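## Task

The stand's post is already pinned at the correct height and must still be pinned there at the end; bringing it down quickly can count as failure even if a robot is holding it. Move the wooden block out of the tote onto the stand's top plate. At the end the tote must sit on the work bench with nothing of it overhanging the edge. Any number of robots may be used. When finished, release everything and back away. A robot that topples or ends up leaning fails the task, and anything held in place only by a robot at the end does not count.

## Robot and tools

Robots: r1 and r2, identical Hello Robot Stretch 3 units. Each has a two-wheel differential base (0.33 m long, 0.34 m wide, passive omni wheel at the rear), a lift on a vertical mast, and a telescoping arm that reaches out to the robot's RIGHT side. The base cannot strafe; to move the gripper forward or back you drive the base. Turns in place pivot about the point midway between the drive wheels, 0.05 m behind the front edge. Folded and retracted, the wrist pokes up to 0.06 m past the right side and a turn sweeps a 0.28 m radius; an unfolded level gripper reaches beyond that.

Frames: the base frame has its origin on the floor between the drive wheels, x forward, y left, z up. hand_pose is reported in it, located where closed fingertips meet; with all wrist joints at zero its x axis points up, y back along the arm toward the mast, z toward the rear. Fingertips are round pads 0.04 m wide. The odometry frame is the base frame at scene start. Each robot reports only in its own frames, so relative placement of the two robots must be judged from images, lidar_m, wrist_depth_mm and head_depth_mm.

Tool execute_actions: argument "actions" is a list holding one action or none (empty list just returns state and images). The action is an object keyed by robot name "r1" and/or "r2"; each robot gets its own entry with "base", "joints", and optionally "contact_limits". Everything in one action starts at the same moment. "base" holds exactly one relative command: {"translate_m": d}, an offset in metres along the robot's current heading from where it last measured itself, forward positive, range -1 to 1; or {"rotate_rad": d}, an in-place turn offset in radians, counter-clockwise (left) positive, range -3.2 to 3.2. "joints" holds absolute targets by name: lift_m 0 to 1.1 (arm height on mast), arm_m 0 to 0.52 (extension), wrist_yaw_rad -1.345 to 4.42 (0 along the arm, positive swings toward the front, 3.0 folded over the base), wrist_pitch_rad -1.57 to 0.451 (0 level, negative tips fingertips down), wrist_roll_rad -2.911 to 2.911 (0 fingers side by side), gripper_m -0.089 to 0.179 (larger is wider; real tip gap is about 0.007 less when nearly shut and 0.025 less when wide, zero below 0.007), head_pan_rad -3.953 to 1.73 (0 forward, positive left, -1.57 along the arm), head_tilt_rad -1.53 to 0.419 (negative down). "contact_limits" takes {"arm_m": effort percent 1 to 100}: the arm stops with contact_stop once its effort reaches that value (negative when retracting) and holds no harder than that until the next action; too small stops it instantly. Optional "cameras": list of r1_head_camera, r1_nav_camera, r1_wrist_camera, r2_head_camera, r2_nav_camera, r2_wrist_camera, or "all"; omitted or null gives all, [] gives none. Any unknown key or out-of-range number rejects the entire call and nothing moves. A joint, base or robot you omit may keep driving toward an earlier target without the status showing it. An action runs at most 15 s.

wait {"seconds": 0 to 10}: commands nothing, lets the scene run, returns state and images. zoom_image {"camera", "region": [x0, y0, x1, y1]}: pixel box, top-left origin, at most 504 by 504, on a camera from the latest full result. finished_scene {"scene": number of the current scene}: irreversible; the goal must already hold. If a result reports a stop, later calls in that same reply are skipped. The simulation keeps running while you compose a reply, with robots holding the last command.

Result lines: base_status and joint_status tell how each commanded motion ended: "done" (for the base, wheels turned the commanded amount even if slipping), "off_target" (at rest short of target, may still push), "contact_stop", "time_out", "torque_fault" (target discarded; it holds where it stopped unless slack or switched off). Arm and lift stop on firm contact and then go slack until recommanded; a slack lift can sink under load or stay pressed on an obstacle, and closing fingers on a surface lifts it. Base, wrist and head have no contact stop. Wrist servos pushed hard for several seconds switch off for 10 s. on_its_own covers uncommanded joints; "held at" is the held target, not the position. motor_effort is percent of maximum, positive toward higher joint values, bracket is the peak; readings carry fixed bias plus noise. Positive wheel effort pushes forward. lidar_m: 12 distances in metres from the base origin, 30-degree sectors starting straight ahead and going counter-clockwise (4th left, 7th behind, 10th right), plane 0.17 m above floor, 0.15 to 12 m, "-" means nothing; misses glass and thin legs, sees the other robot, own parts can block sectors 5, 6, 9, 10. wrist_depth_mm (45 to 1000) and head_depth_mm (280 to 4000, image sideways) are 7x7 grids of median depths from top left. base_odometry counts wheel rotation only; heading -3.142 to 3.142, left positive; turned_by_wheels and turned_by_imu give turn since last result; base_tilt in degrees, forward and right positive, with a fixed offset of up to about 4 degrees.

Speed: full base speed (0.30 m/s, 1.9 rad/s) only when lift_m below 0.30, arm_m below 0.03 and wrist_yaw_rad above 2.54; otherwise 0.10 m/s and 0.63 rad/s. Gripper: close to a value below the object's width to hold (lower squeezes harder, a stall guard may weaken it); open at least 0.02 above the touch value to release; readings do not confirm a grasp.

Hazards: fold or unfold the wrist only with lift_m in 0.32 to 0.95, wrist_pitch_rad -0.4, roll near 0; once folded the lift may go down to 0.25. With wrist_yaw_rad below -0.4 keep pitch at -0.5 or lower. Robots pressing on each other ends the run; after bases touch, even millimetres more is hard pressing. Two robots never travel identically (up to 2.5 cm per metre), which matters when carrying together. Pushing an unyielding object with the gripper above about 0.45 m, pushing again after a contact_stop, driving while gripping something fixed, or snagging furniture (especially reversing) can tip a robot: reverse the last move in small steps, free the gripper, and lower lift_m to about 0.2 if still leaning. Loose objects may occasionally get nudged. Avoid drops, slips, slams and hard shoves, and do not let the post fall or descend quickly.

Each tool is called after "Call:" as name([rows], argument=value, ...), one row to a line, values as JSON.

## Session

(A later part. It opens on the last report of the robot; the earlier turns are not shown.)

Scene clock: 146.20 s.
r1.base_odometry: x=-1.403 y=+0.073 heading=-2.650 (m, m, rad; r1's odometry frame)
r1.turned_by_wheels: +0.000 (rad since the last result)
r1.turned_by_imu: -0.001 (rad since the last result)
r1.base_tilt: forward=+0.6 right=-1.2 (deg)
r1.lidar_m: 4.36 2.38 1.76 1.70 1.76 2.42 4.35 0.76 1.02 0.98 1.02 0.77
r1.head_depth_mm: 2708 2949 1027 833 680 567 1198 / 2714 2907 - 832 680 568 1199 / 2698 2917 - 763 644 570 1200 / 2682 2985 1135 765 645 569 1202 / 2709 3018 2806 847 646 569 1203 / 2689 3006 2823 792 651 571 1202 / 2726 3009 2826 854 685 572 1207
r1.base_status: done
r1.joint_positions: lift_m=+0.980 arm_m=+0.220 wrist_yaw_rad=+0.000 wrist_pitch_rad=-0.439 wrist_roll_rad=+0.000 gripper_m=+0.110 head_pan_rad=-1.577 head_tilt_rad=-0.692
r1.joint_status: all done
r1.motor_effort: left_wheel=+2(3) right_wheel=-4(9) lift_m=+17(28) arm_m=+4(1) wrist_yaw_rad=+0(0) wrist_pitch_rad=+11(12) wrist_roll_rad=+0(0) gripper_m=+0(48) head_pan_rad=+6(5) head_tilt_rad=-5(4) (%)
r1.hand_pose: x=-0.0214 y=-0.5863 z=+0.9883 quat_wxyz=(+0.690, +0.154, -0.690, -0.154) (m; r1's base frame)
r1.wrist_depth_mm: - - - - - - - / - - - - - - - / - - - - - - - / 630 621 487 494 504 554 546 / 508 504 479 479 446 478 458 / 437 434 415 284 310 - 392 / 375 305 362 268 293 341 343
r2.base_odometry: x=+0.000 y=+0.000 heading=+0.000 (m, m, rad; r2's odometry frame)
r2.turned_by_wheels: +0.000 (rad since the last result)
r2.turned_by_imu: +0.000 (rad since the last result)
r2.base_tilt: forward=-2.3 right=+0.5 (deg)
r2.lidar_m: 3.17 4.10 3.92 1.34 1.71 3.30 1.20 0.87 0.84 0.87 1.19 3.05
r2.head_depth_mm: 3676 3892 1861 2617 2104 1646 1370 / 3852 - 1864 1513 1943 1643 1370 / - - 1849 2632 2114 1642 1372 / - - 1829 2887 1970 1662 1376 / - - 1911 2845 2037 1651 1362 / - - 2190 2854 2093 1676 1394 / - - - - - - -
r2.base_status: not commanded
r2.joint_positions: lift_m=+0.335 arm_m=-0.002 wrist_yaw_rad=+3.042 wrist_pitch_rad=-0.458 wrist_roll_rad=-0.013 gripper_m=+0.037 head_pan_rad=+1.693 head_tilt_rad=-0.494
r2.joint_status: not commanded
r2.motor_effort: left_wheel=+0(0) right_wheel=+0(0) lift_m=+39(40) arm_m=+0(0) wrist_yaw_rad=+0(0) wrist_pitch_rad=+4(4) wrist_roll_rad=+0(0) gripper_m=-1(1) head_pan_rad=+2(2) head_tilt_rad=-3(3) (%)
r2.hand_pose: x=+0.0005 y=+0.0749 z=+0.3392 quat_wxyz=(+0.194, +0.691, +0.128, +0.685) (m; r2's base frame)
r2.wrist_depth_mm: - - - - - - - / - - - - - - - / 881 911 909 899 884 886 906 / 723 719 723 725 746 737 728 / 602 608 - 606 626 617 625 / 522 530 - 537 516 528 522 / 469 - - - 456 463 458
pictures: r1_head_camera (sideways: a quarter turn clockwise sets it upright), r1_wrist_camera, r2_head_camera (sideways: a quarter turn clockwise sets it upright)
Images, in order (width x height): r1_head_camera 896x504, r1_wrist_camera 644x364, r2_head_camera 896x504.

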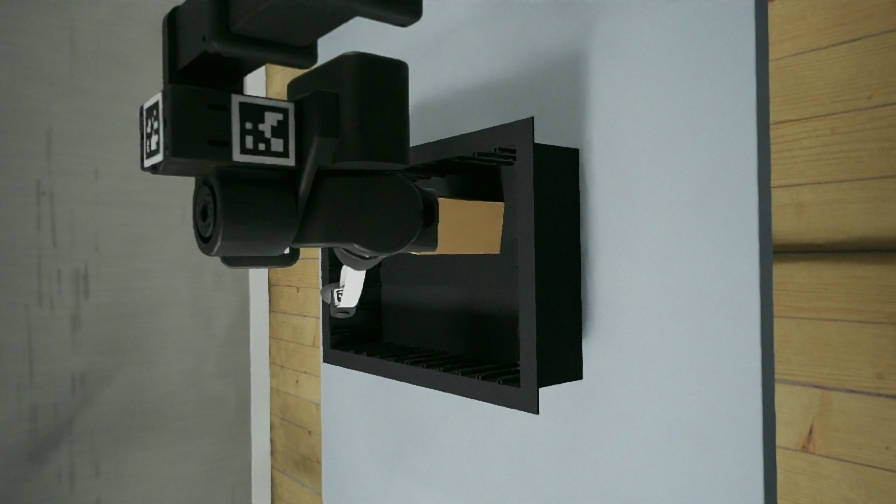

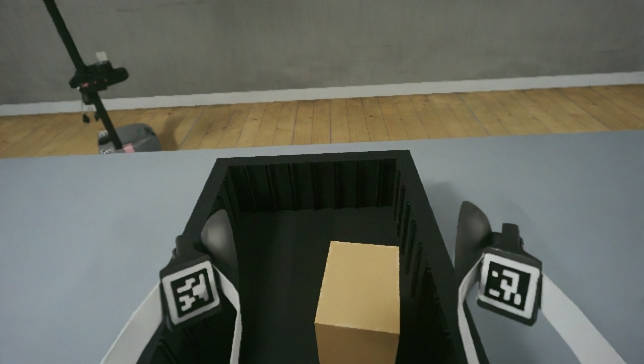

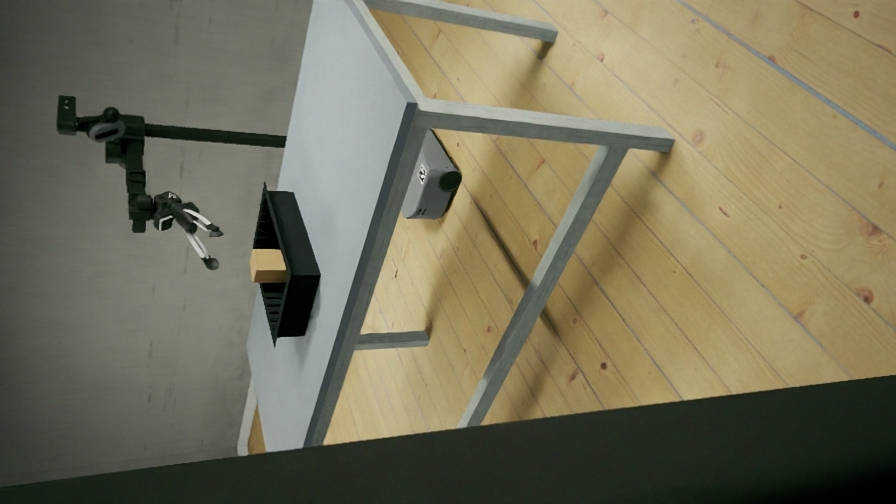

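Call:
execute_actions([
  {"r1":{"joints":{"lift_m":0.90,"arm_m":0.24,"gripper_m":0.10}}},
], cameras=["r1_head_camera","r1_wrist_camera","r2_head_camera"])

Call:
zoom_image(camera="r2_head_camera", region=[140, 160, 340, 360])

Scene clock: 156.07 s.
r1.base_odometry: x=-1.403 y=+0.073 heading=-2.650 (m, m, rad; r1's odometry frame)
r1.turned_by_wheels: +0.000 (rad since the last result)
r1.turned_by_imu: -0.001 (rad since the last result)
r1.base_tilt: forward=+0.5 right=-1.2 (deg)
r1.lidar_m: 4.37 2.38 1.76 1.70 1.77 2.42 4.36 0.77 1.02 0.98 1.02 0.77
r1.head_depth_mm: 2704 3056 2925 - 643 567 1197 / 2714 3038 3101 - 679 567 1201 / 2708 3043 3174 - 646 568 1204 / 2697 3033 2959 800 645 568 1202 / 2685 3038 1134 846 644 570 1203 / 2706 3017 2802 794 651 570 1203 / 2683 3023 2815 856 683 571 1207
r1.base_status: not commanded
r1.joint_positions: lift_m=+0.900 arm_m=+0.240 wrist_yaw_rad=+0.000 wrist_pitch_rad=-0.439 wrist_roll_rad=+0.000 gripper_m=+0.100 head_pan_rad=-1.577 head_tilt_rad=-0.692
r1.joint_status: all done
r1.motor_effort: left_wheel=+2(2) right_wheel=-4(4) lift_m=+17(17) arm_m=+3(4) wrist_yaw_rad=+0(0) wrist_pitch_rad=+11(11) wrist_roll_rad=+0(0) gripper_m=+1(48) head_pan_rad=+4(4) head_tilt_rad=-5(4) (%)
r1.hand_pose: x=-0.0214 y=-0.6063 z=+0.9084 quat_wxyz=(+0.690, +0.154, -0.690, -0.154) (m; r1's base frame)
r1.wrist_depth_mm: - - - - - - - / - - - - - - - / 630 605 424 422 419 532 519 / 490 461 427 442 315 426 422 / 402 289 379 216 208 365 348 / 339 240 321 187 182 - 300 / 202 230 278 223 221 188 265
r2.base_odometry: x=+0.000 y=+0.000 heading=+0.000 (m, m, rad; r2's odometry frame)
r2.turned_by_wheels: +0.000 (rad since the last result)
r2.turned_by_imu: +0.000 (rad since the last result)
r2.base_tilt: forward=-2.3 right=+0.5 (deg)
r2.lidar_m: 3.18 4.07 3.92 1.35 1.71 3.27 1.20 0.87 0.84 0.87 1.19 3.05
r2.head_depth_mm: 3651 3847 1857 2634 2127 1636 1370 / 3814 - 1862 1503 1937 1649 1364 / - - 1857 2706 2094 1645 1365 / - - 1860 2857 1975 1634 1369 / - - 1905 2830 2053 1665 1359 / - - 2216 2916 2086 1662 1395 / - - - - - - -
r2.base_status: not commanded
r2.joint_positions: lift_m=+0.335 arm_m=-0.002 wrist_yaw_rad=+3.042 wrist_pitch_rad=-0.458 wrist_roll_rad=-0.013 gripper_m=+0.037 head_pan_rad=+1.693 head_tilt_rad=-0.494
r2.joint_status: not commanded
r2.motor_effort: left_wheel=+0(0) right_wheel=+0(0) lift_m=+41(40) arm_m=+0(0) wrist_yaw_rad=+0(1) wrist_pitch_rad=+5(4) wrist_roll_rad=+0(0) gripper_m=-1(0) head_pan_rad=+2(2) head_tilt_rad=-4(3) (%)
r2.hand_pose: x=+0.0005 y=+0.0749 z=+0.3392 quat_wxyz=(+0.194, +0.691, +0.128, +0.685) (m; r2's base frame)
r2.wrist_depth_mm: - - - - - - - / - - - - - - - / 892 926 903 877 874 909 880 / 717 696 732 732 721 728 737 / 602 603 - 603 623 612 604 / 524 544 - 530 510 522 533 / 479 - - - 455 462 458
pictures: r1_head_camera (sideways: a quarter turn clockwise sets it upright), r1_wrist_camera, r2_head_camera (sideways: a quarter turn clockwise sets it upright)
Images, in order (width x height): r1_head_camera 896x504, r1_wrist_camera 644x364, r2_head_camera 896x504.

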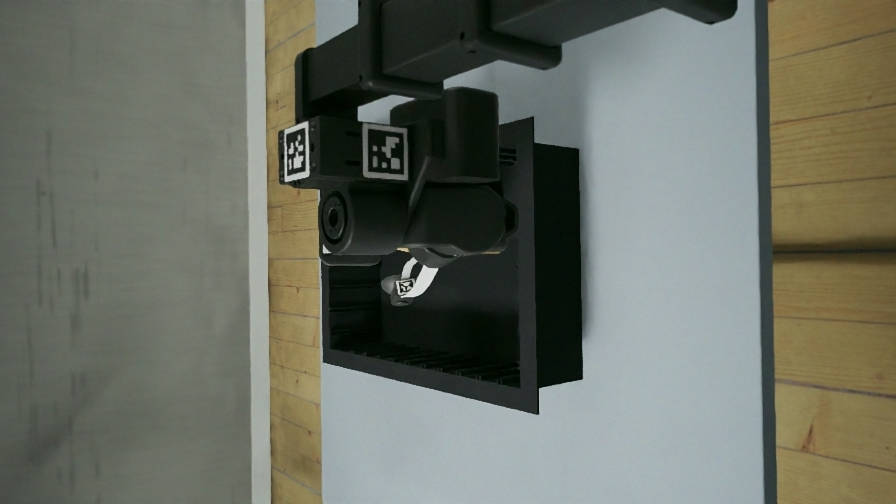

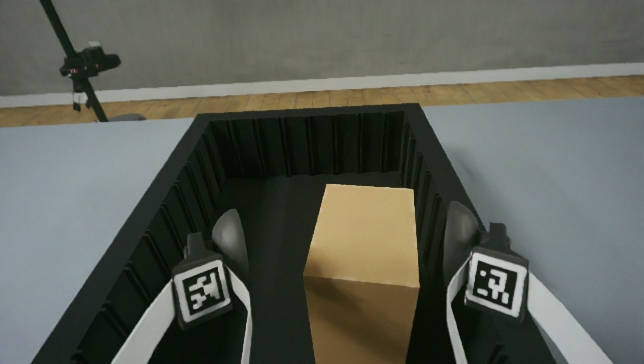

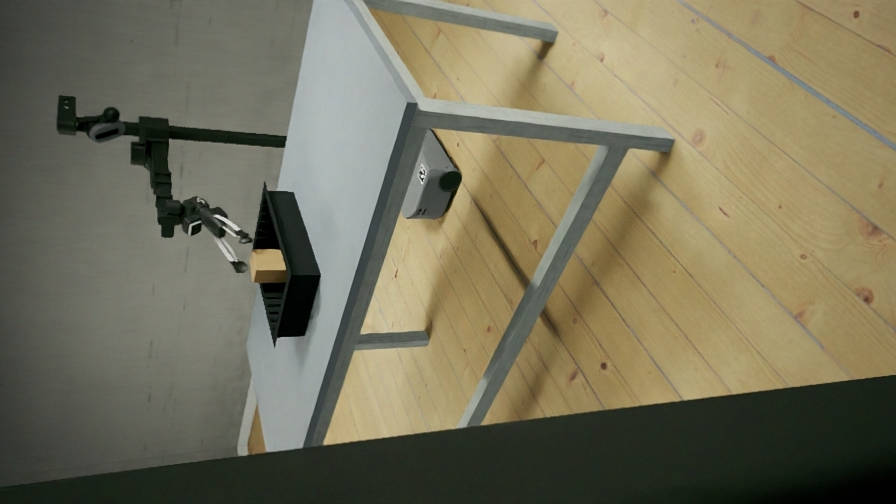

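Region (140, 160, 340, 360) of r2_head_camera's 896x504 image, scaled by 2.520, with more detail than that image has.

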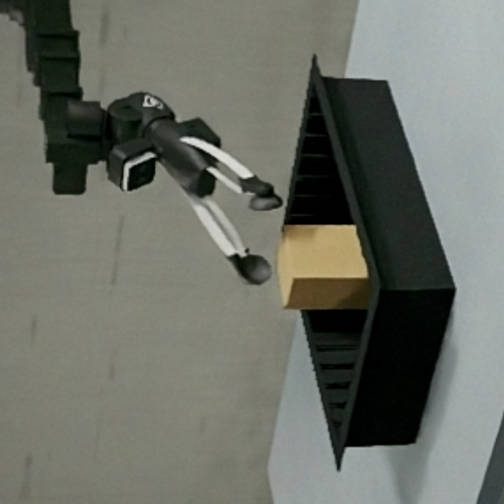

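Call:
execute_actions([
  {"r1":{"base":{"translate_m":-0.013},"joints":{"arm_m":0.285}}},
], cameras=[])

Call:
execute_actions([
  {"r1":{"joints":{"lift_m":0.86}}},
], cameras=["r1_wrist_camera","r2_head_camera"])

Call:
zoom_image(camera="r2_head_camera", region=[140, 160, 340, 360])

Scene clock: 166.73 s.
r1.base_odometry: x=-1.392 y=+0.079 heading=-2.650 (m, m, rad; r1's odometry frame)
r1.turned_by_wheels: +0.000 (rad since the last result)
r1.turned_by_imu: -0.001 (rad since the last result)
r1.base_tilt: forward=+0.6 right=-1.2 (deg)
r1.lidar_m: 4.38 2.37 1.76 1.70 1.76 2.42 4.35 0.76 1.02 0.98 1.02 0.78
r1.head_depth_mm: 2697 3022 3014 - 661 561 1204 / 2706 3025 - 790 680 568 1195 / 2697 3021 - 765 644 568 1206 / 2672 3038 3035 767 645 569 1201 / 2701 3028 1956 849 645 570 1202 / 2680 3030 2811 800 646 570 1203 / 2678 3015 2841 854 683 570 1203
r1.base_status: done
r1.joint_positions: lift_m=+0.900 arm_m=+0.285 wrist_yaw_rad=+0.000 wrist_pitch_rad=-0.439 wrist_roll_rad=+0.000 gripper_m=+0.100 head_pan_rad=-1.577 head_tilt_rad=-0.692
r1.joint_status: all done
r1.motor_effort: left_wheel=+2(3) right_wheel=-4(9) lift_m=+16(17) arm_m=+4(2) wrist_yaw_rad=+0(0) wrist_pitch_rad=+11(10) wrist_roll_rad=+0(0) gripper_m=+1(1) head_pan_rad=+4(5) head_tilt_rad=-4(4) (%)
r1.hand_pose: x=-0.0214 y=-0.6513 z=+0.9084 quat_wxyz=(+0.690, +0.154, -0.690, -0.154) (m; r1's base frame)
r1.wrist_depth_mm: - - - - - - - / - - - - - - - / - - 390 386 521 527 514 / 486 442 408 411 371 424 422 / 398 293 386 362 277 368 355 / 326 257 321 176 220 - 300 / 202 254 279 152 217 191 267
r2.base_odometry: x=+0.000 y=+0.000 heading=+0.000 (m, m, rad; r2's odometry frame)
r2.turned_by_wheels: +0.000 (rad since the last result)
r2.turned_by_imu: +0.000 (rad since the last result)
r2.base_tilt: forward=-2.3 right=+0.5 (deg)
r2.lidar_m: 3.17 4.11 3.92 1.35 1.71 3.28 1.20 0.87 0.84 0.87 1.19 3.05
r2.head_depth_mm: 3659 3932 1853 2560 2105 1650 1370 / 3917 - 1863 1492 1958 1652 1365 / - - 1875 2720 2091 1643 1358 / - - 1836 2955 1974 1649 1363 / - - 1920 2887 2044 1655 1352 / - - 2202 2825 2093 1657 1395 / - - - - - - -
r2.base_status: not commanded
r2.joint_positions: lift_m=+0.335 arm_m=-0.002 wrist_yaw_rad=+3.042 wrist_pitch_rad=-0.458 wrist_roll_rad=-0.013 gripper_m=+0.037 head_pan_rad=+1.693 head_tilt_rad=-0.494
r2.joint_status: not commanded
r2.motor_effort: left_wheel=+0(0) right_wheel=+0(0) lift_m=+40(40) arm_m=+0(0) wrist_yaw_rad=-1(0) wrist_pitch_rad=+4(4) wrist_roll_rad=+0(0) gripper_m=-1(0) head_pan_rad=+2(2) head_tilt_rad=-4(4) (%)
r2.hand_pose: x=+0.0005 y=+0.0749 z=+0.3392 quat_wxyz=(+0.194, +0.691, +0.128, +0.685) (m; r2's base frame)
r2.wrist_depth_mm: - - - - - - - / - - - - - - - / 883 888 893 889 909 942 902 / 732 729 720 752 730 726 740 / 619 590 - 611 615 595 615 / 528 536 - 543 511 526 519 / 469 - - - 463 460 464
pictures: none
No camera images: the call's "cameras" was empty. Leave "cameras" out to get every camera's image.

Scene clock: 167.90 s.
r1.base_odometry: x=-1.392 y=+0.079 heading=-2.650 (m, m, rad; r1's odometry frame)
r1.turned_by_wheels: +0.000 (rad since the last result)
r1.turned_by_imu: +0.000 (rad since the last result)
r1.base_tilt: forward=+0.6 right=-1.2 (deg)
r1.lidar_m: 4.37 2.38 1.76 1.70 1.76 2.42 4.33 0.75 1.02 0.98 1.02 0.79
r1.head_depth_mm: 2697 3015 1120 878 - 568 1195 / 2710 3028 3047 792 662 568 1200 / 2719 3038 3118 - 645 568 1195 / 2697 3033 2934 790 646 569 1201 / 2707 3018 1132 848 645 569 1205 / 2705 3018 2814 798 647 570 1202 / 2698 3033 2840 852 685 570 1204
r1.base_status: not commanded
r1.joint_positions: lift_m=+0.860 arm_m=+0.285 wrist_yaw_rad=+0.000 wrist_pitch_rad=-0.439 wrist_roll_rad=+0.000 gripper_m=+0.100 head_pan_rad=-1.577 head_tilt_rad=-0.692
r1.joint_status: all done
r1.motor_effort: left_wheel=+3(2) right_wheel=-3(4) lift_m=+17(18) arm_m=+4(4) wrist_yaw_rad=+0(0) wrist_pitch_rad=+10(10) wrist_roll_rad=+0(0) gripper_m=+1(0) head_pan_rad=+4(5) head_tilt_rad=-4(5) (%)
r1.hand_pose: x=-0.0214 y=-0.6513 z=+0.8684 quat_wxyz=(+0.690, +0.154, -0.690, -0.154) (m; r1's base frame)
r1.wrist_depth_mm: - - - - - - - / - - - - - - - / 529 358 370 368 352 445 439 / 412 281 384 354 235 364 355 / 218 276 330 148 151 304 299 / 197 258 131 126 128 - 257 / 198 239 233 124 122 150 227
r2.base_odometry: x=+0.000 y=+0.000 heading=+0.000 (m, m, rad; r2's odometry frame)
r2.turned_by_wheels: +0.000 (rad since the last result)
r2.turned_by_imu: +0.000 (rad since the last result)
r2.base_tilt: forward=-2.4 right=+0.6 (deg)
r2.lidar_m: 3.16 4.08 3.93 1.35 1.71 3.27 1.20 0.87 0.84 0.87 1.19 3.05
r2.head_depth_mm: 3655 3948 1889 2587 2093 1658 1362 / 3900 - 1867 1514 1960 1652 1359 / - - 1856 2685 2102 1638 1373 / - - 1854 2888 1945 1646 1361 / - - 1898 2879 2014 1654 1369 / - - 2204 2842 2073 1664 1397 / - - - - - - -
r2.base_status: not commanded
r2.joint_positions: lift_m=+0.335 arm_m=-0.002 wrist_yaw_rad=+3.042 wrist_pitch_rad=-0.458 wrist_roll_rad=-0.013 gripper_m=+0.037 head_pan_rad=+1.693 head_tilt_rad=-0.494
r2.joint_status: not commanded
r2.motor_effort: left_wheel=+0(0) right_wheel=+0(0) lift_m=+40(40) arm_m=+0(0) wrist_yaw_rad=+0(0) wrist_pitch_rad=+4(4) wrist_roll_rad=+0(0) gripper_m=-1(1) head_pan_rad=+2(2) head_tilt_rad=-3(4) (%)
r2.hand_pose: x=+0.0005 y=+0.0749 z=+0.3392 quat_wxyz=(+0.194, +0.691, +0.128, +0.685) (m; r2's base frame)
r2.wrist_depth_mm: - - - - - - - / - - - - - - - / 897 872 884 943 903 901 889 / 720 724 720 733 742 724 738 / 609 604 - 607 607 596 622 / 519 541 - 526 514 522 522 / 466 - - - 454 461 463
pictures: r1_wrist_camera, r2_head_camera (sideways: a quarter turn clockwise sets it upright)
Images, in order (width x height): r1_wrist_camera 644x364, r2_head_camera 896x504.

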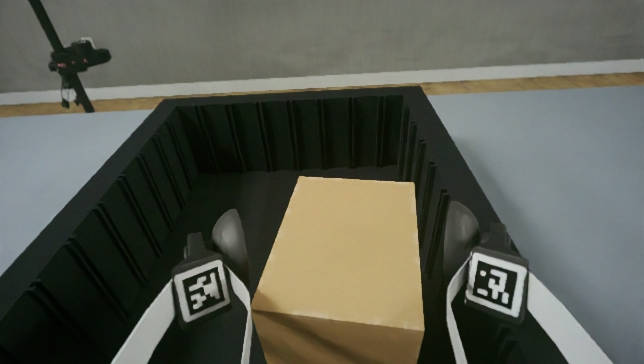

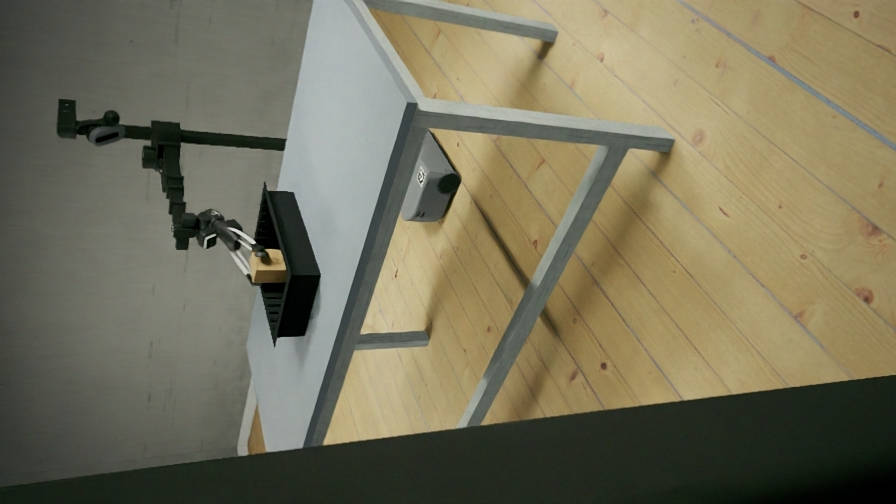

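Region (140, 160, 340, 360) of r2_head_camera's 896x504 image, scaled by 2.520, with more detail than that image has.

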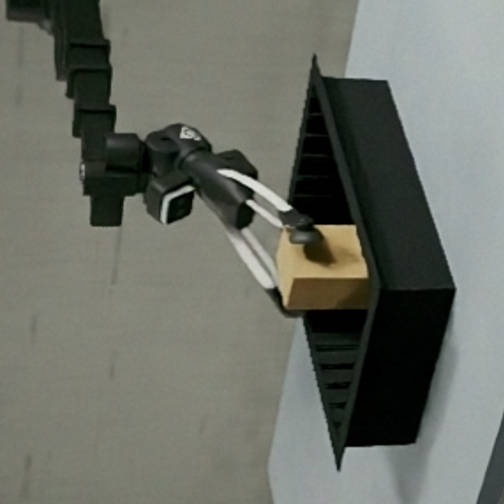

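Call:
execute_actions([
  {"r1":{"joints":{"lift_m":0.825,"arm_m":0.28,"gripper_m":0.092}}},
], cameras=["r1_wrist_camera","r2_head_camera"])

Call:
zoom_image(camera="r2_head_camera", region=[140, 160, 340, 360])

Scene clock: 181.43 s.
r1.base_odometry: x=-1.392 y=+0.079 heading=-2.649 (m, m, rad; r1's odometry frame)
r1.turned_by_wheels: +0.000 (rad since the last result)
r1.turned_by_imu: -0.001 (rad since the last result)
r1.base_tilt: forward=+0.5 right=-1.2 (deg)
r1.lidar_m: 4.38 2.38 1.76 1.69 1.77 2.43 4.35 0.75 1.02 0.98 1.02 0.79
r1.head_depth_mm: 2716 3021 1122 878 - - 1177 / 2734 3009 1132 - 680 568 1199 / 2713 3015 2917 - 655 568 1194 / 2697 3013 976 819 654 568 1198 / 2708 3033 2845 851 646 569 1207 / 2690 3027 2817 797 655 570 1204 / 2671 3014 2839 855 682 571 1204
r1.base_status: not commanded
r1.joint_positions: lift_m=+0.828 arm_m=+0.280 wrist_yaw_rad=+0.000 wrist_pitch_rad=-0.368 wrist_roll_rad=-0.025 gripper_m=+0.092 head_pan_rad=-1.577 head_tilt_rad=-0.692
r1.joint_status: lift_m contact_stop (moved -0.032 of -0.035); the others done
r1.on_its_own: lift_m is slack since a contact_stop, until your next command for it; wrist_pitch_rad is at rest, and its effort (-29) is outside its rest range (-20 to +32)
r1.motor_effort: left_wheel=+2(2) right_wheel=-5(7) lift_m=+24(24) arm_m=-1(4) wrist_yaw_rad=+1(2) wrist_pitch_rad=-29(32) wrist_roll_rad=+16(16) gripper_m=-1(41) head_pan_rad=+5(4) head_tilt_rad=-4(4) (%)
r1.hand_pose: x=-0.0215 y=-0.6556 z=+0.8524 quat_wxyz=(+0.704, +0.131, -0.686, -0.128) (m; r1's base frame)
r1.wrist_depth_mm: - - - - - - - / - - - - - - - / 536 351 365 367 340 480 472 / 392 279 384 156 166 356 368 / 199 277 320 126 124 186 295 / 199 253 - 113 111 - 252 / 195 226 217 129 124 152 210
r2.base_odometry: x=+0.000 y=+0.000 heading=+0.000 (m, m, rad; r2's odometry frame)
r2.turned_by_wheels: +0.000 (rad since the last result)
r2.turned_by_imu: +0.000 (rad since the last result)
r2.base_tilt: forward=-2.3 right=+0.6 (deg)
r2.lidar_m: 3.16 4.13 3.92 1.35 1.71 3.29 1.20 0.87 0.84 0.87 1.20 3.05
r2.head_depth_mm: 3662 3863 1864 2622 2105 1653 1375 / 3893 - 1868 1502 1951 1653 1364 / - - 1858 2671 2122 1642 1367 / - - 1852 2868 1976 1669 1367 / - - 1919 2864 2030 1656 1357 / - - 2198 2879 2103 1690 1392 / - - - - - - -
r2.base_status: not commanded
r2.joint_positions: lift_m=+0.335 arm_m=-0.002 wrist_yaw_rad=+3.042 wrist_pitch_rad=-0.458 wrist_roll_rad=-0.013 gripper_m=+0.037 head_pan_rad=+1.693 head_tilt_rad=-0.494
r2.joint_status: not commanded
r2.motor_effort: left_wheel=-1(0) right_wheel=+0(0) lift_m=+41(40) arm_m=+0(0) wrist_yaw_rad=-1(0) wrist_pitch_rad=+4(4) wrist_roll_rad=+0(0) gripper_m=-1(1) head_pan_rad=+3(2) head_tilt_rad=-4(4) (%)
r2.hand_pose: x=+0.0005 y=+0.0749 z=+0.3392 quat_wxyz=(+0.194, +0.691, +0.128, +0.685) (m; r2's base frame)
r2.wrist_depth_mm: - - - - - - - / - - - - - - - / 907 901 908 878 922 923 884 / 733 730 724 728 726 710 724 / 605 598 - 608 627 605 604 / 531 539 - 534 515 521 529 / 467 - - - 464 457 460
pictures: r1_wrist_camera, r2_head_camera (sideways: a quarter turn clockwise sets it upright)
Images, in order (width x height): r1_wrist_camera 644x364, r2_head_camera 896x504.

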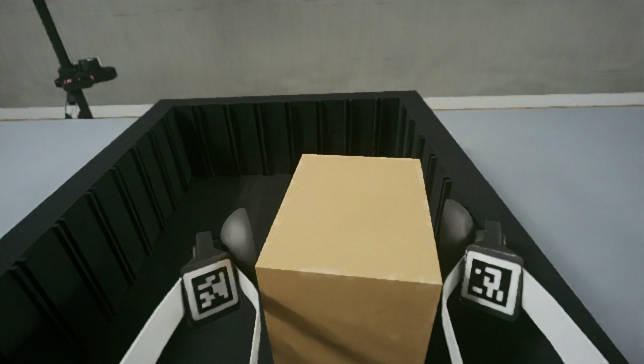

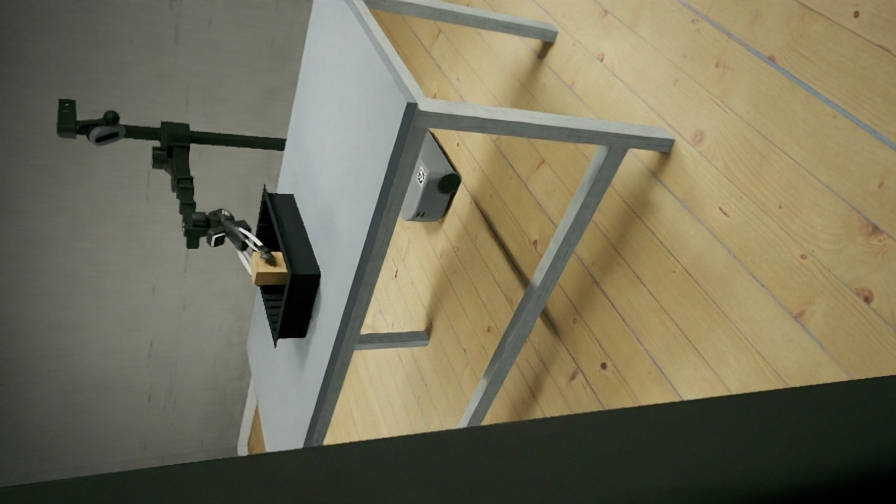

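Region (140, 160, 340, 360) of r2_head_camera's 896x504 image, scaled by 2.520, with more detail than that image has.

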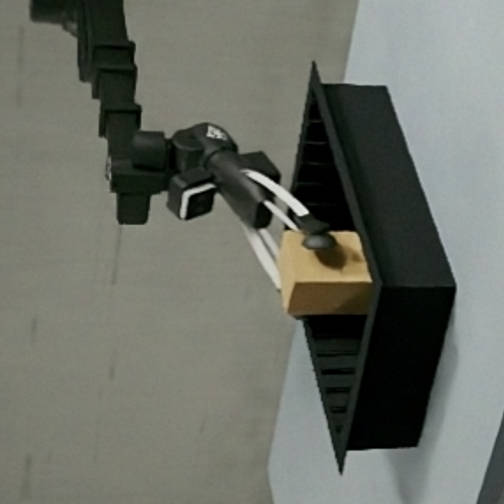

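Call:
execute_actions([
  {"r1":{"joints":{"lift_m":0.83,"wrist_pitch_rad":-0.34,"gripper_m":0.0}}},
], cameras=["r1_wrist_camera","r2_head_camera"])

Call:
zoom_image(camera="r2_head_camera", region=[140, 160, 340, 360])

Scene clock: 191.00 s.
r1.base_odometry: x=-1.392 y=+0.079 heading=-2.649 (m, m, rad; r1's odometry frame)
r1.turned_by_wheels: +0.000 (rad since the last result)
r1.turned_by_imu: -0.001 (rad since the last result)
r1.base_tilt: forward=+0.5 right=-1.2 (deg)
r1.lidar_m: 4.39 2.38 1.76 1.70 1.76 2.42 4.35 0.75 1.02 0.98 1.02 0.78
r1.head_depth_mm: 2699 3008 1124 878 - - 1176 / 2698 3012 1130 - 680 568 1197 / 2683 3041 2934 - 654 569 1200 / 2699 3016 973 805 653 568 1196 / 2686 3039 1133 848 646 569 1202 / 2695 2991 2831 796 655 570 1204 / 2662 3030 2826 855 684 571 1204
r1.base_status: not commanded
r1.joint_positions: lift_m=+0.830 arm_m=+0.280 wrist_yaw_rad=+0.004 wrist_pitch_rad=-0.362 wrist_roll_rad=-0.001 gripper_m=+0.002 head_pan_rad=-1.577 head_tilt_rad=-0.692
r1.joint_status: all done
r1.motor_effort: left_wheel=+3(3) right_wheel=-5(6) lift_m=+29(29) arm_m=-1(1) wrist_yaw_rad=-2(2) wrist_pitch_rad=+12(28) wrist_roll_rad=+1(16) gripper_m=-31(99) head_pan_rad=+5(5) head_tilt_rad=-4(4) (%)
r1.hand_pose: x=-0.0206 y=-0.6562 z=+0.8551 quat_wxyz=(+0.696, +0.129, -0.695, -0.126) (m; r1's base frame)
r1.wrist_depth_mm: - - - - - - - / - - - - - - - / 582 359 363 361 338 470 455 / 421 279 385 158 162 351 357 / 201 272 317 127 127 177 292 / 197 253 - 123 113 147 239 / 191 230 225 141 134 172 126
r2.base_odometry: x=+0.000 y=+0.000 heading=+0.000 (m, m, rad; r2's odometry frame)
r2.turned_by_wheels: +0.000 (rad since the last result)
r2.turned_by_imu: +0.000 (rad since the last result)
r2.base_tilt: forward=-2.3 right=+0.6 (deg)
r2.lidar_m: 3.16 4.10 3.92 1.35 1.71 3.29 1.20 0.87 0.84 0.87 1.19 3.04
r2.head_depth_mm: 3723 3936 1880 2614 2112 1663 1363 / 3897 - 1851 1514 1949 1656 1372 / - - 1852 2720 2086 1650 1376 / - - 1855 2918 1952 1646 1365 / - - 1905 2853 2029 1643 1372 / - - 2203 2839 2076 1685 1386 / - - - - - - -
r2.base_status: not commanded
r2.joint_positions: lift_m=+0.335 arm_m=-0.002 wrist_yaw_rad=+3.042 wrist_pitch_rad=-0.458 wrist_roll_rad=-0.013 gripper_m=+0.037 head_pan_rad=+1.693 head_tilt_rad=-0.494
r2.joint_status: not commanded
r2.motor_effort: left_wheel=+0(0) right_wheel=+0(0) lift_m=+40(40) arm_m=+0(0) wrist_yaw_rad=+0(1) wrist_pitch_rad=+4(4) wrist_roll_rad=+0(0) gripper_m=+0(1) head_pan_rad=+2(2) head_tilt_rad=-4(5) (%)
r2.hand_pose: x=+0.0005 y=+0.0749 z=+0.3392 quat_wxyz=(+0.194, +0.691, +0.128, +0.685) (m; r2's base frame)
r2.wrist_depth_mm: - - - - - - - / - - - - - - - / 883 927 908 893 882 896 920 / 715 733 727 727 733 729 752 / 613 602 - 617 624 617 610 / 521 532 - 534 501 525 520 / 469 - - - 458 462 458
pictures: r1_wrist_camera, r2_head_camera (sideways: a quarter turn clockwise sets it upright)
Images, in order (width x height): r1_wrist_camera 644x364, r2_head_camera 896x504.

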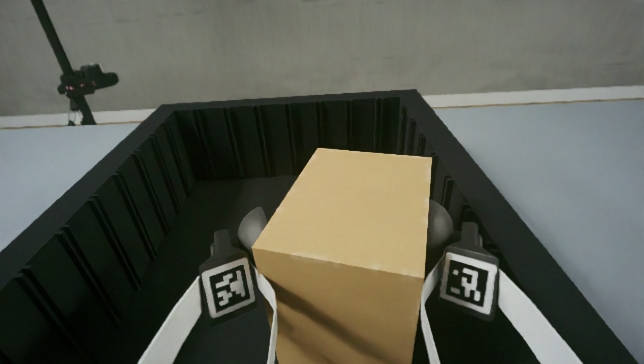

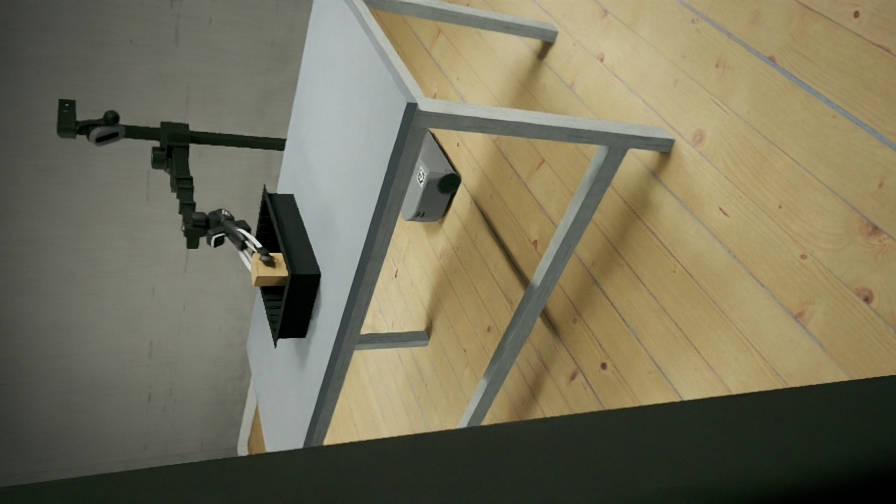

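Region (140, 160, 340, 360) of r2_head_camera's 896x504 image, scaled by 2.520, with more detail than that image has.

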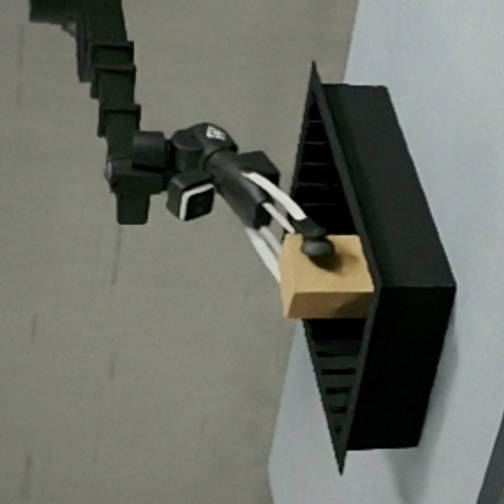

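Call:
execute_actions([
  {"r1":{"joints":{"gripper_m":0.095,"lift_m":0.833}}},
], cameras=[])

Call:
execute_actions([
  {"r1":{"joints":{"arm_m":0.302,"wrist_yaw_rad":0.0}}},
], cameras=["r1_wrist_camera"])

Call:
execute_actions([
  {"r1":{"joints":{"gripper_m":-0.01}}},
], cameras=["r1_wrist_camera","r2_head_camera"])

Call:
zoom_image(camera="r2_head_camera", region=[140, 160, 340, 360])

Scene clock: 201.07 s.
r1.base_odometry: x=-1.392 y=+0.079 heading=-2.650 (m, m, rad; r1's odometry frame)
r1.turned_by_wheels: +0.000 (rad since the last result)
r1.turned_by_imu: -0.001 (rad since the last result)
r1.base_tilt: forward=+0.6 right=-1.2 (deg)
r1.lidar_m: 4.39 2.38 1.77 1.70 1.76 2.42 4.35 0.75 1.02 0.98 1.02 0.78
r1.head_depth_mm: 2713 3017 1121 880 - - 1176 / 2683 3049 1125 - 681 569 1203 / 2717 3057 2941 - 653 569 1198 / 2695 3022 975 816 646 568 1201 / 2679 3030 1131 846 646 569 1203 / 2691 3000 2833 796 656 570 1202 / 2692 2975 2801 856 684 571 1206
r1.base_status: not commanded
r1.joint_positions: lift_m=+0.833 arm_m=+0.280 wrist_yaw_rad=+0.000 wrist_pitch_rad=-0.361 wrist_roll_rad=-0.001 gripper_m=+0.095 head_pan_rad=-1.577 head_tilt_rad=-0.692
r1.joint_status: all done
r1.motor_effort: left_wheel=+1(2) right_wheel=-4(5) lift_m=+31(33) arm_m=-2(1) wrist_yaw_rad=+1(2) wrist_pitch_rad=+12(18) wrist_roll_rad=+1(0) gripper_m=+0(81) head_pan_rad=+5(6) head_tilt_rad=-4(4) (%)
r1.hand_pose: x=-0.0216 y=-0.6563 z=+0.8582 quat_wxyz=(+0.696, +0.127, -0.695, -0.127) (m; r1's base frame)
r1.wrist_depth_mm: - - - - - - - / - - - - - - - / - 365 364 370 346 476 475 / 429 281 385 170 166 357 363 / 207 276 331 132 135 190 296 / 198 256 135 121 116 - 250 / 193 227 224 138 132 153 208
r2.base_odometry: x=+0.000 y=+0.000 heading=+0.000 (m, m, rad; r2's odometry frame)
r2.turned_by_wheels: +0.000 (rad since the last result)
r2.turned_by_imu: +0.000 (rad since the last result)
r2.base_tilt: forward=-2.4 right=+0.6 (deg)
r2.lidar_m: 3.18 4.09 3.91 1.34 1.71 3.29 1.20 0.88 0.84 0.88 1.19 3.04
r2.head_depth_mm: 3776 3870 1877 2591 2093 1654 1364 / 3875 - 1879 1529 1959 1660 1367 / - - 1856 2730 2110 1642 1367 / - - 1846 2822 1946 1653 1374 / - - 1916 2862 2032 1649 1370 / - - 2201 2891 2088 1660 1386 / - - - - - - -
r2.base_status: not commanded
r2.joint_positions: lift_m=+0.335 arm_m=-0.002 wrist_yaw_rad=+3.042 wrist_pitch_rad=-0.458 wrist_roll_rad=-0.013 gripper_m=+0.037 head_pan_rad=+1.693 head_tilt_rad=-0.494
r2.joint_status: not commanded
r2.motor_effort: left_wheel=-1(0) right_wheel=+0(0) lift_m=+40(40) arm_m=+0(0) wrist_yaw_rad=-1(0) wrist_pitch_rad=+4(4) wrist_roll_rad=+0(0) gripper_m=-1(0) head_pan_rad=+2(2) head_tilt_rad=-4(4) (%)
r2.hand_pose: x=+0.0005 y=+0.0749 z=+0.3392 quat_wxyz=(+0.194, +0.691, +0.128, +0.685) (m; r2's base frame)
r2.wrist_depth_mm: - - - - - - - / - - - - - - - / 874 879 894 902 919 900 907 / 703 723 705 713 735 751 708 / 595 603 - 605 624 609 618 / 528 532 - 544 510 521 530 / 465 - - - 468 464 464
pictures: none
No camera images: the call's "cameras" was empty. Leave "cameras" out to get every camera's image.

Scene clock: 202.13 s.
r1.base_odometry: x=-1.392 y=+0.079 heading=-2.649 (m, m, rad; r1's odometry frame)
r1.turned_by_wheels: +0.000 (rad since the last result)
r1.turned_by_imu: +0.000 (rad since the last result)
r1.base_tilt: forward=+0.5 right=-1.2 (deg)
r1.lidar_m: 4.38 2.38 1.76 1.70 1.76 2.42 4.36 0.75 1.02 0.98 1.02 0.78
r1.head_depth_mm: 2697 3031 1124 877 - - 1173 / 2704 3067 2995 - 670 567 1200 / 2704 3013 2945 - 651 569 1201 / 2705 3049 2921 819 647 569 1199 / 2675 3021 1134 847 646 569 1205 / 2700 3017 2791 795 655 570 1196 / 2695 2989 2807 855 684 571 1199
r1.base_status: not commanded
r1.joint_positions: lift_m=+0.833 arm_m=+0.302 wrist_yaw_rad=+0.004 wrist_pitch_rad=-0.358 wrist_roll_rad=-0.001 gripper_m=+0.095 head_pan_rad=-1.577 head_tilt_rad=-0.692
r1.joint_status: all done
r1.motor_effort: left_wheel=+2(3) right_wheel=-6(7) lift_m=+31(31) arm_m=+4(2) wrist_yaw_rad=-2(0) wrist_pitch_rad=+10(12) wrist_roll_rad=+0(0) gripper_m=-1(1) head_pan_rad=+4(5) head_tilt_rad=-4(4) (%)
r1.hand_pose: x=-0.0206 y=-0.6781 z=+0.8589 quat_wxyz=(+0.696, +0.128, -0.695, -0.125) (m; r1's base frame)
r1.wrist_depth_mm: - - - - - - - / - - - - - - - / - 527 348 349 338 489 468 / 428 282 367 358 162 361 363 / 206 275 333 129 127 191 296 / 195 256 116 109 107 - 250 / 196 231 225 115 103 160 211
r2.base_odometry: x=+0.000 y=+0.000 heading=+0.000 (m, m, rad; r2's odometry frame)
r2.turned_by_wheels: +0.000 (rad since the last result)
r2.turned_by_imu: +0.000 (rad since the last result)
r2.base_tilt: forward=-2.4 right=+0.6 (deg)
r2.lidar_m: 3.16 4.10 3.91 1.35 1.71 3.30 1.20 0.88 0.84 0.87 1.19 3.05
r2.head_depth_mm: 3651 3932 1863 2545 2115 1662 1377 / 3801 - 1850 1505 1950 1653 1355 / - - 1850 2686 2109 1646 1364 / - - 1858 2909 1959 1635 1357 / - - 1911 2863 2042 1654 1367 / - - 2197 2863 2080 1674 1397 / - - - - - - -
r2.base_status: not commanded
r2.joint_positions: lift_m=+0.335 arm_m=-0.002 wrist_yaw_rad=+3.042 wrist_pitch_rad=-0.458 wrist_roll_rad=-0.013 gripper_m=+0.037 head_pan_rad=+1.693 head_tilt_rad=-0.494
r2.joint_status: not commanded
r2.motor_effort: left_wheel=+0(0) right_wheel=+0(0) lift_m=+39(40) arm_m=+0(0) wrist_yaw_rad=-1(1) wrist_pitch_rad=+4(4) wrist_roll_rad=+0(0) gripper_m=-1(1) head_pan_rad=+2(2) head_tilt_rad=-4(4) (%)
r2.hand_pose: x=+0.0005 y=+0.0749 z=+0.3392 quat_wxyz=(+0.194, +0.691, +0.128, +0.685) (m; r2's base frame)
r2.wrist_depth_mm: - - - - - - - / - - - - - - - / 886 884 879 901 927 890 896 / 722 721 716 719 724 715 732 / 611 609 - 610 606 603 605 / 519 534 - 531 514 524 529 / 467 - - - 461 462 460
pictures: r1_wrist_camera
Images, in order (width x height): r1_wrist_camera 644x364.

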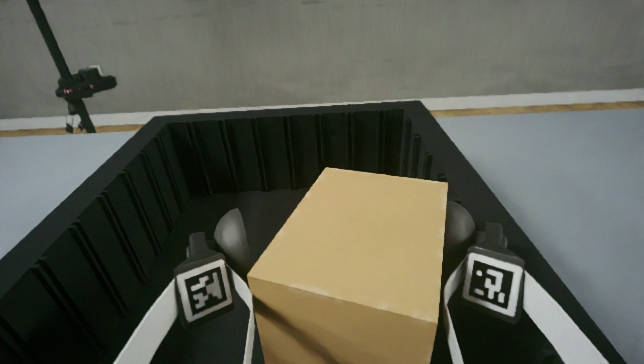

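Scene clock: 203.67 s.
r1.base_odometry: x=-1.392 y=+0.079 heading=-2.650 (m, m, rad; r1's odometry frame)
r1.turned_by_wheels: +0.000 (rad since the last result)
r1.turned_by_imu: +0.000 (rad since the last result)
r1.base_tilt: forward=+0.5 right=-1.2 (deg)
r1.lidar_m: 4.39 2.38 1.77 1.70 1.76 2.42 4.36 0.75 1.02 0.98 1.02 0.78
r1.head_depth_mm: 2718 3017 1121 877 - - 1176 / 2703 3052 2920 - 670 567 1198 / 2710 3042 2912 - 652 568 1198 / 2696 3042 2945 819 647 568 1201 / 2714 3008 2815 849 645 569 1207 / 2681 3021 2833 796 656 570 1200 / 2664 3018 2822 853 683 571 1201
r1.base_status: not commanded
r1.joint_positions: lift_m=+0.833 arm_m=+0.302 wrist_yaw_rad=+0.000 wrist_pitch_rad=-0.358 wrist_roll_rad=-0.001 gripper_m=-0.008 head_pan_rad=-1.577 head_tilt_rad=-0.692
r1.joint_status: all done
r1.motor_effort: left_wheel=+2(3) right_wheel=-3(6) lift_m=+30(31) arm_m=+4(4) wrist_yaw_rad=+0(3) wrist_pitch_rad=+10(10) wrist_roll_rad=+1(0) gripper_m=-44(99) head_pan_rad=+4(4) head_tilt_rad=-4(4) (%)
r1.hand_pose: x=-0.0215 y=-0.6781 z=+0.8589 quat_wxyz=(+0.696, +0.126, -0.695, -0.126) (m; r1's base frame)
r1.wrist_depth_mm: - - - - - - - / - - - - - - - / - 501 344 342 340 484 472 / 428 284 367 173 161 367 365 / 206 277 330 129 127 192 296 / 197 256 115 110 105 - 250 / 195 227 224 118 107 157 211
r2.base_odometry: x=+0.000 y=+0.000 heading=+0.000 (m, m, rad; r2's odometry frame)
r2.turned_by_wheels: +0.000 (rad since the last result)
r2.turned_by_imu: +0.000 (rad since the last result)
r2.base_tilt: forward=-2.3 right=+0.5 (deg)
r2.lidar_m: 3.16 4.12 3.93 1.35 1.71 3.31 1.20 0.87 0.84 0.87 1.19 3.04
r2.head_depth_mm: 3729 3926 1865 2623 2101 1669 1365 / 3910 - 1878 1516 1960 1651 1369 / - - 1857 2730 2104 1667 1360 / - - 1853 2871 1968 1654 1346 / - - 1912 2853 2025 1664 1363 / - - 2195 2837 2094 1669 1399 / - - - - - - -
r2.base_status: not commanded
r2.joint_positions: lift_m=+0.335 arm_m=-0.002 wrist_yaw_rad=+3.042 wrist_pitch_rad=-0.458 wrist_roll_rad=-0.013 gripper_m=+0.037 head_pan_rad=+1.693 head_tilt_rad=-0.494
r2.joint_status: not commanded
r2.motor_effort: left_wheel=+0(1) right_wheel=+0(0) lift_m=+41(40) arm_m=+0(0) wrist_yaw_rad=-2(0) wrist_pitch_rad=+4(4) wrist_roll_rad=+0(0) gripper_m=-1(0) head_pan_rad=+2(3) head_tilt_rad=-4(4) (%)
r2.hand_pose: x=+0.0005 y=+0.0749 z=+0.3392 quat_wxyz=(+0.194, +0.691, +0.128, +0.685) (m; r2's base frame)
r2.wrist_depth_mm: - - - - - - - / - - - - - - - / 892 883 894 917 894 901 909 / 731 721 709 715 722 724 731 / 603 608 - 622 608 605 612 / 509 536 - 548 508 523 518 / 469 - - - 462 458 461
pictures: r1_wrist_camera, r2_head_camera (sideways: a quarter turn clockwise sets it upright)
Images, in order (width x height): r1_wrist_camera 644x364, r2_head_camera 896x504.

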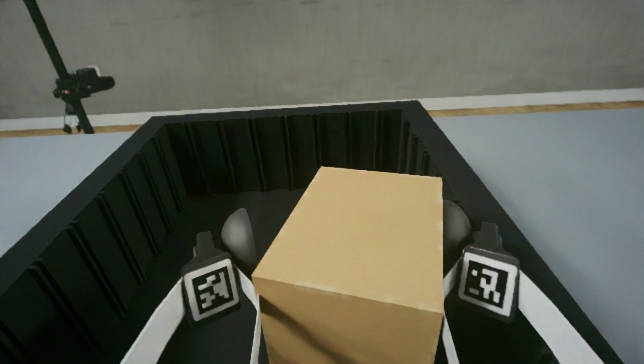

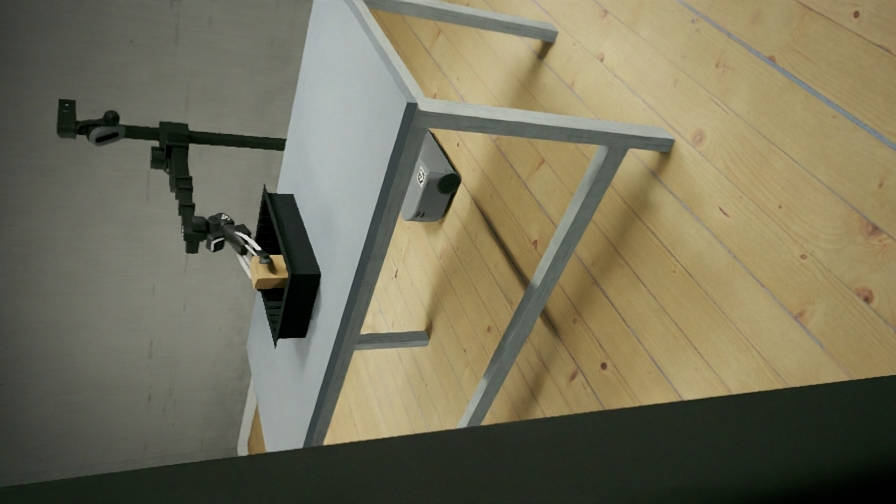

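Region (140, 160, 340, 360) of r2_head_camera's 896x504 image, scaled by 2.520, with more detail than that image has.

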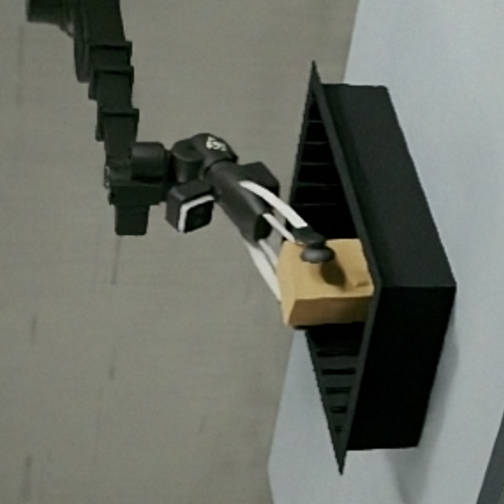

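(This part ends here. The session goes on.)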